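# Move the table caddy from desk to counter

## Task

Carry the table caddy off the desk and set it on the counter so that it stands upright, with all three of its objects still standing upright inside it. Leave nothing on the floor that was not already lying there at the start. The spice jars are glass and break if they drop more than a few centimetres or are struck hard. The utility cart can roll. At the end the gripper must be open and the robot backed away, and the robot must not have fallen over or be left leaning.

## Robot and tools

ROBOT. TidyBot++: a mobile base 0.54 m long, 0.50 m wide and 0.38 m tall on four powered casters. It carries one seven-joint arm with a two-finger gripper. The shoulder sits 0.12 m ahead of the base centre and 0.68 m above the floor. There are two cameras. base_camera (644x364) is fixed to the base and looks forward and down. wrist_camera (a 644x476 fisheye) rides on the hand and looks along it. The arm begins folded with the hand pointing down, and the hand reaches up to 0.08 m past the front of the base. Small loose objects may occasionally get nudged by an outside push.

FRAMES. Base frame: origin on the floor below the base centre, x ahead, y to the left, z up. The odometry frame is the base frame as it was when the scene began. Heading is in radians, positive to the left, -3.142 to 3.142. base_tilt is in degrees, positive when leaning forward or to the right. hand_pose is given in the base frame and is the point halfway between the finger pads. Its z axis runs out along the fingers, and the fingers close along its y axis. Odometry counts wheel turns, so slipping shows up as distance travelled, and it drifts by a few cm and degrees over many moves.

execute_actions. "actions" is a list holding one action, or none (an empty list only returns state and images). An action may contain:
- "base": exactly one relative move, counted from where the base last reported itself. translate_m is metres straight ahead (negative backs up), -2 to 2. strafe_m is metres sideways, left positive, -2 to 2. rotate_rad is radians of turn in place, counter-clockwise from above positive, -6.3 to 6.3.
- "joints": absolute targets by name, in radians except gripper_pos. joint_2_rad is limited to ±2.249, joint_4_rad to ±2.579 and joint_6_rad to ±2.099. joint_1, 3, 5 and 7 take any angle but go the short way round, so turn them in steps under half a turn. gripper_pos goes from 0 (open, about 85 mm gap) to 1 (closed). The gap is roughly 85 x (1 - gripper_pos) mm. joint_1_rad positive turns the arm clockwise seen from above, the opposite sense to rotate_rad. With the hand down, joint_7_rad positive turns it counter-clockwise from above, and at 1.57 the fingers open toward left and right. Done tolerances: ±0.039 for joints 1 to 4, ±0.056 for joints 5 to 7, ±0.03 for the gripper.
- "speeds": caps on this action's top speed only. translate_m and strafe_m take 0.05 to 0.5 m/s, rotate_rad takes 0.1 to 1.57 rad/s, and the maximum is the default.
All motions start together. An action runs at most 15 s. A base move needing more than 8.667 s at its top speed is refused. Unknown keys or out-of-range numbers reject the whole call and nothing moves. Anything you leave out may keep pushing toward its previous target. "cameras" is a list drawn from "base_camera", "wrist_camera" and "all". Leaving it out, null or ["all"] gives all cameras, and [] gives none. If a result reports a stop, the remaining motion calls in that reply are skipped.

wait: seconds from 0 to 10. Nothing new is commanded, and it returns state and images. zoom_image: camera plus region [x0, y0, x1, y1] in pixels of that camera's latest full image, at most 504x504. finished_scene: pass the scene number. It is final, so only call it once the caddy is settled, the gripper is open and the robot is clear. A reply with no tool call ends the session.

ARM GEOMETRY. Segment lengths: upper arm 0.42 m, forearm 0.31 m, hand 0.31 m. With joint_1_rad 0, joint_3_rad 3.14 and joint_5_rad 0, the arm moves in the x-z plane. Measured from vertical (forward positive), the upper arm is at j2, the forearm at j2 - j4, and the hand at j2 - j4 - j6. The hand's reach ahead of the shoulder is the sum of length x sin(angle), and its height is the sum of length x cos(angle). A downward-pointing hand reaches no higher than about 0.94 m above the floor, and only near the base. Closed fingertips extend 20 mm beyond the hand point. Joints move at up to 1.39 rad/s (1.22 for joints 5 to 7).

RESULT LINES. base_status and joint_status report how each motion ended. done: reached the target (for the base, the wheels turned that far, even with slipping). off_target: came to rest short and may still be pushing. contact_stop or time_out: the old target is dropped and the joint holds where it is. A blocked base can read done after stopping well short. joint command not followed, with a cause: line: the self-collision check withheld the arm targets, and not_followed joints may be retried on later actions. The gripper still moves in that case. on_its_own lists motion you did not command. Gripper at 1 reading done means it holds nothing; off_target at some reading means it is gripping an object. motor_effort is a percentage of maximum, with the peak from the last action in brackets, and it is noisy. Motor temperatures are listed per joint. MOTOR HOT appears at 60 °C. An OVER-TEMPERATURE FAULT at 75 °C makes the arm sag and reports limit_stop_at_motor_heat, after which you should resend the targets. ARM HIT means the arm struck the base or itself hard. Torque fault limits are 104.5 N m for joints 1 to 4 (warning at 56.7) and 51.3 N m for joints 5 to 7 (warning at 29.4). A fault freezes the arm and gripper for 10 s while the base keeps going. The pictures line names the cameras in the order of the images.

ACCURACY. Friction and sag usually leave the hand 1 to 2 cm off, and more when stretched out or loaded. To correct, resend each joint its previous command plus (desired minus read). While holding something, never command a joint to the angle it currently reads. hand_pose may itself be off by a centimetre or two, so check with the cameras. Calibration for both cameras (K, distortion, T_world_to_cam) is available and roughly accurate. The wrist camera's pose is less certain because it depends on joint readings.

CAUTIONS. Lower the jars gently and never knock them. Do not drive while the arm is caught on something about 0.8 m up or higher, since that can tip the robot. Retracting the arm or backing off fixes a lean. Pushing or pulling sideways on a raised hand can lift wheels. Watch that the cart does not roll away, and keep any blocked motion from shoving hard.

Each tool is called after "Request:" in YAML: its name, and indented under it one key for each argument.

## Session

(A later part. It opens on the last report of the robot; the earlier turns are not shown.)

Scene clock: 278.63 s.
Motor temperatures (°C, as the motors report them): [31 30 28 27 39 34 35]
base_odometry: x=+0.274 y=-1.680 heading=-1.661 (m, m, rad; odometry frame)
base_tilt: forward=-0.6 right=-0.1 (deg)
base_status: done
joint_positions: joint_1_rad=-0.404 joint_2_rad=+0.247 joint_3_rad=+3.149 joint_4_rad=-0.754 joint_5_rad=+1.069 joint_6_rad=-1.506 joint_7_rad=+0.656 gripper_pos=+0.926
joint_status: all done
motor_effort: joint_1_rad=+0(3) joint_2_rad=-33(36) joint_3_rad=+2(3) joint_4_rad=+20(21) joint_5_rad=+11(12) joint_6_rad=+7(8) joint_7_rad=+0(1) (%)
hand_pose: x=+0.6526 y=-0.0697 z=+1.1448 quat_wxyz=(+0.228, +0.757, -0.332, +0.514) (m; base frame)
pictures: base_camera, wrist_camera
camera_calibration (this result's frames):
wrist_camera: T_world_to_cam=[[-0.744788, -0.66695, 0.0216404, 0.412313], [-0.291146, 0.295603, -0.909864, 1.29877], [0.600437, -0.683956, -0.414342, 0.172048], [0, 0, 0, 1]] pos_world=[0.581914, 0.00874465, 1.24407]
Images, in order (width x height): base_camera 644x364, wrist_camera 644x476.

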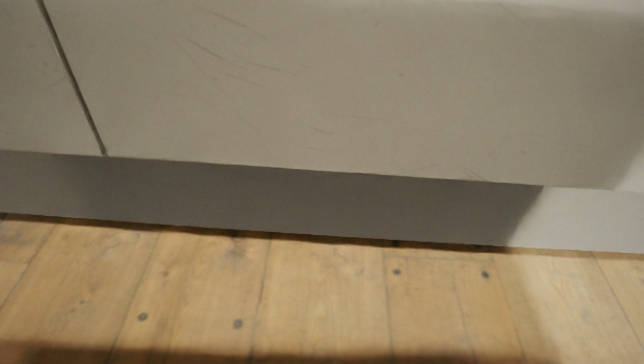

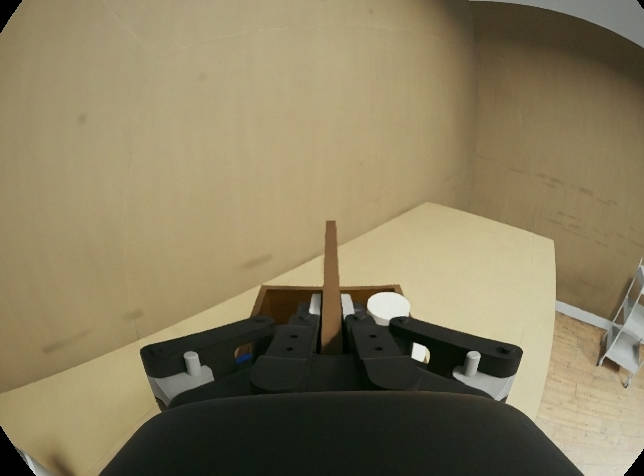

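Request:
execute_actions:
  actions:
    - {"base":{"translate_m":0.06},"joints":{"joint_4_rad":-0.895,"joint_5_rad":1.12,"joint_6_rad":-1.385,"joint_7_rad":0.499,"gripper_pos":1.0},"speeds":{"translate_m":0.15}}
  cameras: ["wrist_camera"]

Scene clock: 289.10 s.
Motor temperatures (°C, as the motors report them): [31 30 28 27 39 34 35]
base_odometry: x=+0.268 y=-1.740 heading=-1.662 (m, m, rad; odometry frame)
base_tilt: forward=-0.6 right=-0.1 (deg)
base_status: done
joint_positions: joint_1_rad=-0.404 joint_2_rad=+0.253 joint_3_rad=+3.149 joint_4_rad=-0.905 joint_5_rad=+1.069 joint_6_rad=-1.427 joint_7_rad=+0.522 gripper_pos=+0.926
joint_status: gripper_pos off_target (ended at +0.926, target +1.000); the others done
motor_effort: joint_1_rad=+0(2) joint_2_rad=-35(40) joint_3_rad=+1(3) joint_4_rad=+23(24) joint_5_rad=+12(13) joint_6_rad=+6(8) joint_7_rad=+0(1) (%)
hand_pose: x=+0.6779 y=-0.0569 z=+1.0978 quat_wxyz=(+0.223, +0.761, -0.330, +0.512) (m; base frame)
pictures: wrist_camera
camera_calibration (this result's frames):
wrist_camera: T_world_to_cam=[[-0.737837, -0.674687, 0.0198349, 0.437565], [-0.299248, 0.300634, -0.905577, 1.26061], [0.605018, -0.674104, -0.423718, 0.153903], [0, 0, 0, 1]] pos_world=[0.606971, 0.0199849, 1.19811]
Images, in order (width x height): wrist_camera 644x476.

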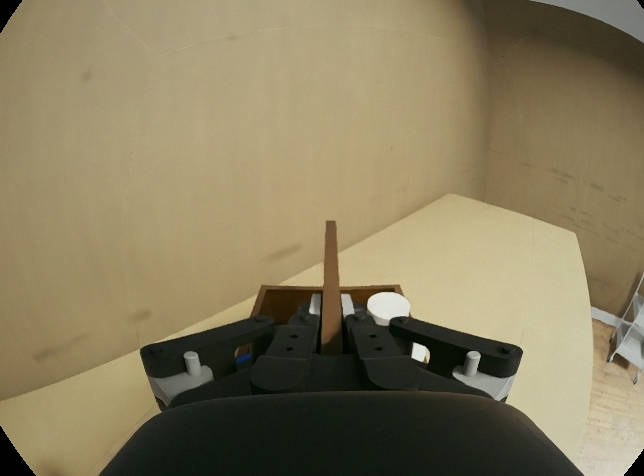

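Request:
execute_actions:
  actions:
    - {"joints":{"joint_4_rad":-0.957,"joint_5_rad":1.15,"joint_6_rad":-1.353,"joint_7_rad":0.437,"gripper_pos":1.0}}
  cameras: []

Scene clock: 299.07 s.
Motor temperatures (°C, as the motors report them): [31 30 28 27 39 34 35]
base_odometry: x=+0.268 y=-1.740 heading=-1.662 (m, m, rad; odometry frame)
base_tilt: forward=-0.6 right=-0.1 (deg)
base_status: not commanded
joint_positions: joint_1_rad=-0.404 joint_2_rad=+0.251 joint_3_rad=+3.149 joint_4_rad=-0.963 joint_5_rad=+1.095 joint_6_rad=-1.397 joint_7_rad=+0.460 gripper_pos=+0.926
joint_status: gripper_pos off_target (ended at +0.926, target +1.000); the others done
motor_effort: joint_1_rad=+1(1) joint_2_rad=-34(37) joint_3_rad=+2(2) joint_4_rad=+22(24) joint_5_rad=+12(13) joint_6_rad=+5(6) joint_7_rad=-1(0) (%)
hand_pose: x=+0.6836 y=-0.0572 z=+1.0865 quat_wxyz=(+0.225, +0.755, -0.333, +0.518) (m; base frame)
pictures: none
No camera images: the call's "cameras" was empty. Leave "cameras" out to get every camera's image.

Request:
execute_actions:
  actions:
    - {"joints":{"joint_4_rad":-1.0,"joint_5_rad":1.158,"joint_6_rad":-1.335,"joint_7_rad":0.402,"gripper_pos":1.0}}
  cameras: []

Scene clock: 302.73 s.
Motor temperatures (°C, as the motors report them): [31 30 28 27 39 35 35]
base_odometry: x=+0.268 y=-1.740 heading=-1.662 (m, m, rad; odometry frame)
base_tilt: forward=-0.6 right=-0.1 (deg)
base_status: not commanded
joint_positions: joint_1_rad=-0.404 joint_2_rad=+0.251 joint_3_rad=+3.149 joint_4_rad=-1.005 joint_5_rad=+1.103 joint_6_rad=-1.379 joint_7_rad=+0.425 gripper_pos=+0.926
joint_status: gripper_pos off_target (ended at +0.926, target +1.000); the others done
motor_effort: joint_1_rad=+0(1) joint_2_rad=-35(37) joint_3_rad=+1(1) joint_4_rad=+23(25) joint_5_rad=+12(14) joint_6_rad=+5(6) joint_7_rad=-1(1) (%)
hand_pose: x=+0.6872 y=-0.0560 z=+1.0744 quat_wxyz=(+0.227, +0.755, -0.331, +0.518) (m; base frame)
pictures: none
No camera images: the call's "cameras" was empty. Leave "cameras" out to get every camera's image.

Request:
execute_actions:
  actions:
    - {"joints":{"joint_4_rad":-1.04,"joint_5_rad":1.165,"joint_6_rad":-1.317,"joint_7_rad":0.366,"gripper_pos":1.0}}
  cameras: ["wrist_camera"]

Scene clock: 305.33 s.
Motor temperatures (°C, as the motors report them): [31 30 28 27 39 35 35]
base_odometry: x=+0.268 y=-1.740 heading=-1.662 (m, m, rad; odometry frame)
base_tilt: forward=-0.6 right=-0.1 (deg)
base_status: not commanded
joint_positions: joint_1_rad=-0.404 joint_2_rad=+0.250 joint_3_rad=+3.149 joint_4_rad=-1.039 joint_5_rad=+1.116 joint_6_rad=-1.356 joint_7_rad=+0.392 gripper_pos=+0.926
joint_status: gripper_pos off_target (ended at +0.926, target +1.000); the others done
motor_effort: joint_1_rad=+1(2) joint_2_rad=-33(35) joint_3_rad=+2(2) joint_4_rad=+22(23) joint_5_rad=+12(12) joint_6_rad=+5(6) joint_7_rad=-1(1) (%)
hand_pose: x=+0.6914 y=-0.0548 z=+1.0674 quat_wxyz=(+0.226, +0.753, -0.330, +0.523) (m; base frame)
pictures: wrist_camera
camera_calibration (this result's frames):
wrist_camera: T_world_to_cam=[[-0.741266, -0.671065, 0.0140335, 0.458269], [-0.276876, 0.286661, -0.917151, 1.23266], [0.611445, -0.683738, -0.398294, 0.102162], [0, 0, 0, 1]] pos_world=[0.618526, 0.024026, 1.16479]
Images, in order (width x height): wrist_camera 644x476.

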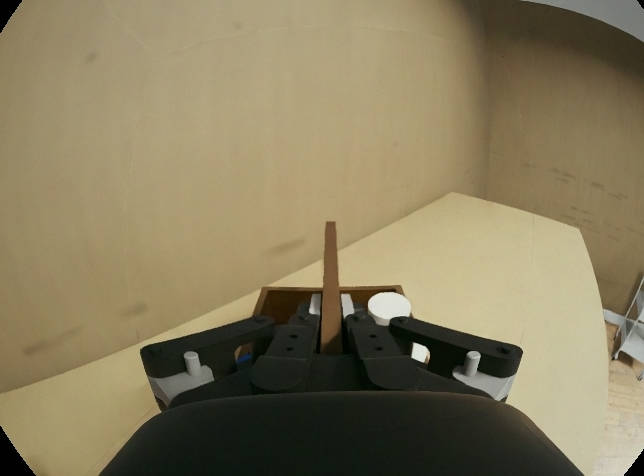

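Request:
execute_actions:
  actions:
    - {"joints":{"joint_2_rad":0.245,"joint_4_rad":-1.055,"joint_5_rad":1.11,"joint_6_rad":-1.36,"gripper_pos":1.0}}
  cameras: []

Scene clock: 308.00 s.
Motor temperatures (°C, as the motors report them): [31 30 28 27 39 35 35]
base_odometry: x=+0.268 y=-1.740 heading=-1.662 (m, m, rad; odometry frame)
base_tilt: forward=-0.6 right=-0.1 (deg)
base_status: not commanded
joint_positions: joint_1_rad=-0.404 joint_2_rad=+0.250 joint_3_rad=+3.149 joint_4_rad=-1.039 joint_5_rad=+1.116 joint_6_rad=-1.356 joint_7_rad=+0.392 gripper_pos=+0.926
joint_status: gripper_pos off_target (ended at +0.926, target +1.000); the others done
motor_effort: joint_1_rad=+1(1) joint_2_rad=-31(32) joint_3_rad=+1(2) joint_4_rad=+18(21) joint_5_rad=+8(11) joint_6_rad=+1(4) joint_7_rad=-1(2) (%)
hand_pose: x=+0.6914 y=-0.0548 z=+1.0672 quat_wxyz=(+0.226, +0.753, -0.330, +0.523) (m; base frame)
pictures: none
No camera images: the call's "cameras" was empty. Leave "cameras" out to get every camera's image.

Weight is now on the counter. Releasing.

Request:
execute_actions:
  actions:
    - {"joints":{"joint_4_rad":-1.04,"gripper_pos":0.6}}
  cameras: ["wrist_camera"]

Scene clock: 310.57 s.
Motor temperatures (°C, as the motors report them): [31 31 28 27 39 35 35]
base_odometry: x=+0.268 y=-1.740 heading=-1.662 (m, m, rad; odometry frame)
base_tilt: forward=-0.6 right=-0.1 (deg)
base_status: not commanded
joint_positions: joint_1_rad=-0.404 joint_2_rad=+0.250 joint_3_rad=+3.149 joint_4_rad=-1.039 joint_5_rad=+1.116 joint_6_rad=-1.356 joint_7_rad=+0.392 gripper_pos=+0.600
joint_status: all done
motor_effort: joint_1_rad=+0(1) joint_2_rad=-30(31) joint_3_rad=+1(1) joint_4_rad=+20(20) joint_5_rad=+8(8) joint_6_rad=+3(3) joint_7_rad=-1(1) (%)
hand_pose: x=+0.6915 y=-0.0548 z=+1.0674 quat_wxyz=(+0.226, +0.753, -0.330, +0.523) (m; base frame)
pictures: wrist_camera
camera_calibration (this result's frames):
wrist_camera: T_world_to_cam=[[-0.741264, -0.671064, 0.0141917, 0.458147], [-0.277017, 0.286601, -0.917127, 1.23266], [0.611383, -0.683764, -0.398343, 0.102209], [0, 0, 0, 1]] pos_world=[0.618586, 0.024052, 1.16472]
Images, in order (width x height): wrist_camera 644x476.

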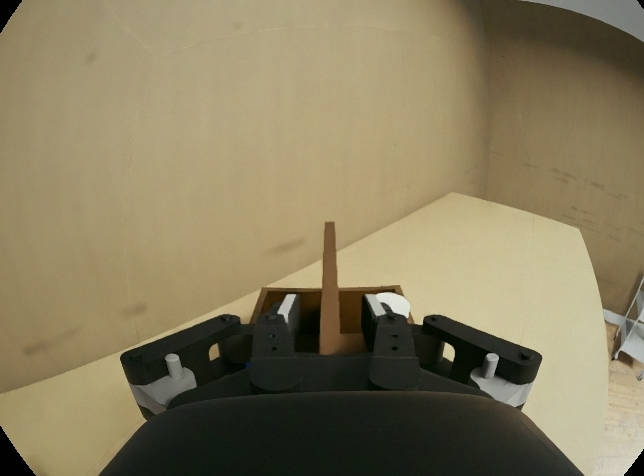

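Request:
execute_actions:
  actions:
    - {"joints":{"joint_4_rad":-0.8,"gripper_pos":0.4}}
  cameras: []

Request:
execute_actions:
  actions:
    - {"base":{"translate_m":-0.6},"joints":{"joint_2_rad":-0.1}}
  cameras: ["wrist_camera"]

Scene clock: 314.50 s.
Motor temperatures (°C, as the motors report them): [31 31 28 27 39 35 35]
base_odometry: x=+0.268 y=-1.740 heading=-1.662 (m, m, rad; odometry frame)
base_tilt: forward=-0.6 right=-0.1 (deg)
base_status: not commanded
joint_positions: joint_1_rad=-0.404 joint_2_rad=+0.247 joint_3_rad=+3.149 joint_4_rad=-0.814 joint_5_rad=+1.116 joint_6_rad=-1.356 joint_7_rad=+0.392 gripper_pos=+0.400
joint_status: all done
motor_effort: joint_1_rad=+1(0) joint_2_rad=-29(32) joint_3_rad=+0(1) joint_4_rad=+18(20) joint_5_rad=+7(9) joint_6_rad=+5(5) joint_7_rad=-1(1) (%)
hand_pose: x=+0.6854 y=-0.0571 z=+1.1594 quat_wxyz=(+0.157, +0.703, -0.374, +0.584) (m; base frame)
pictures: none
No camera images: the call's "cameras" was empty. Leave "cameras" out to get every camera's image.

Scene clock: 317.20 s.
Motor temperatures (°C, as the motors report them): [31 31 28 27 39 35 35]
base_odometry: x=+0.323 y=-1.142 heading=-1.663 (m, m, rad; odometry frame)
base_tilt: forward=-0.6 right=-0.1 (deg)
base_status: done
joint_positions: joint_1_rad=-0.402 joint_2_rad=-0.105 joint_3_rad=+3.150 joint_4_rad=-0.806 joint_5_rad=+1.116 joint_6_rad=-1.356 joint_7_rad=+0.392 gripper_pos=+0.400
joint_status: all done
motor_effort: joint_1_rad=+1(4) joint_2_rad=-11(36) joint_3_rad=-1(3) joint_4_rad=+15(20) joint_5_rad=+5(8) joint_6_rad=+7(7) joint_7_rad=-1(1) (%)
hand_pose: x=+0.5039 y=-0.1352 z=+1.3047 quat_wxyz=(+0.044, +0.606, -0.436, +0.664) (m; base frame)
pictures: wrist_camera
camera_calibration (this result's frames):
wrist_camera: T_world_to_cam=[[-0.603424, -0.611253, -0.512102, 0.88707], [0.214609, 0.494019, -0.842549, 1.10444], [0.767999, -0.618316, -0.166922, -0.115623], [0, 0, 0, 1]] pos_world=[0.387055, -0.0748809, 1.36551]
Images, in order (width x height): wrist_camera 644x476.

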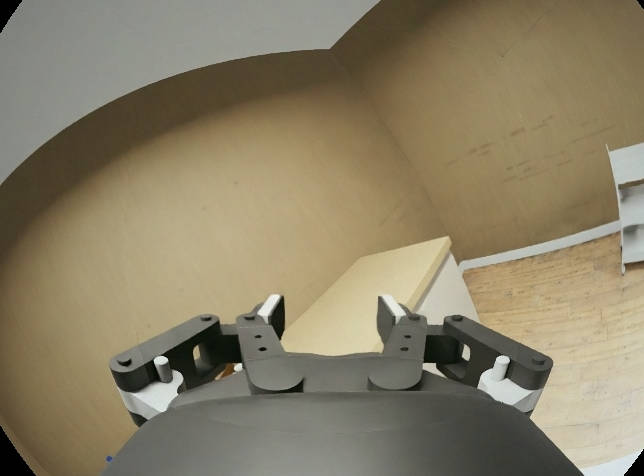

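Request:
execute_actions:
  actions:
    - {"joints":{"joint_1_rad":-0.2,"joint_5_rad":0.3,"joint_7_rad":1.3}}
  cameras: ["wrist_camera"]

Scene clock: 320.37 s.
Motor temperatures (°C, as the motors report them): [31 30 28 27 39 35 35]
base_odometry: x=+0.323 y=-1.142 heading=-1.663 (m, m, rad; odometry frame)
base_tilt: forward=-0.6 right=-0.1 (deg)
base_status: not commanded
joint_positions: joint_1_rad=-0.211 joint_2_rad=-0.105 joint_3_rad=+3.150 joint_4_rad=-0.806 joint_5_rad=+0.310 joint_6_rad=-1.356 joint_7_rad=+1.288 gripper_pos=+0.400
joint_status: all done
motor_effort: joint_1_rad=+0(2) joint_2_rad=-13(13) joint_3_rad=+0(1) joint_4_rad=+17(17) joint_5_rad=+1(4) joint_6_rad=+7(7) joint_7_rad=-1(1) (%)
hand_pose: x=+0.5516 y=-0.0049 z=+1.2043 quat_wxyz=(+0.019, +0.844, -0.084, +0.530) (m; base frame)
pictures: wrist_camera
camera_calibration (this result's frames):
wrist_camera: T_world_to_cam=[[-0.171424, -0.984499, -0.0371019, 0.131917], [-0.471108, 0.114989, -0.874548, 1.36016], [0.865258, -0.132439, -0.483517, 0.241625], [0, 0, 0, 1]] pos_world=[0.454329, 0.00546881, 1.31125]
Images, in order (width x height): wrist_camera 644x476.

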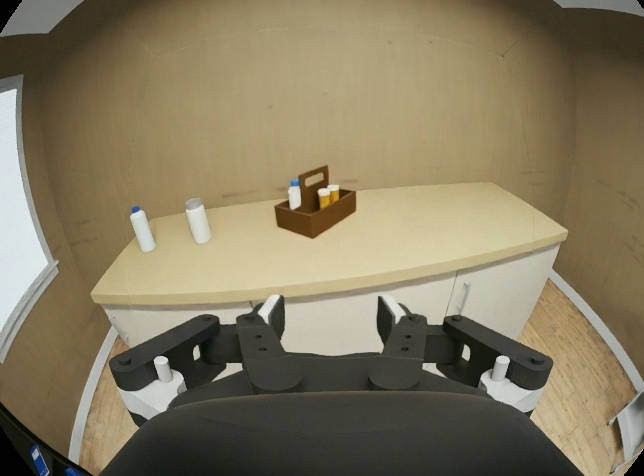

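Request:
finished_scene:
  scene: 1

The scene is finished: the task was done.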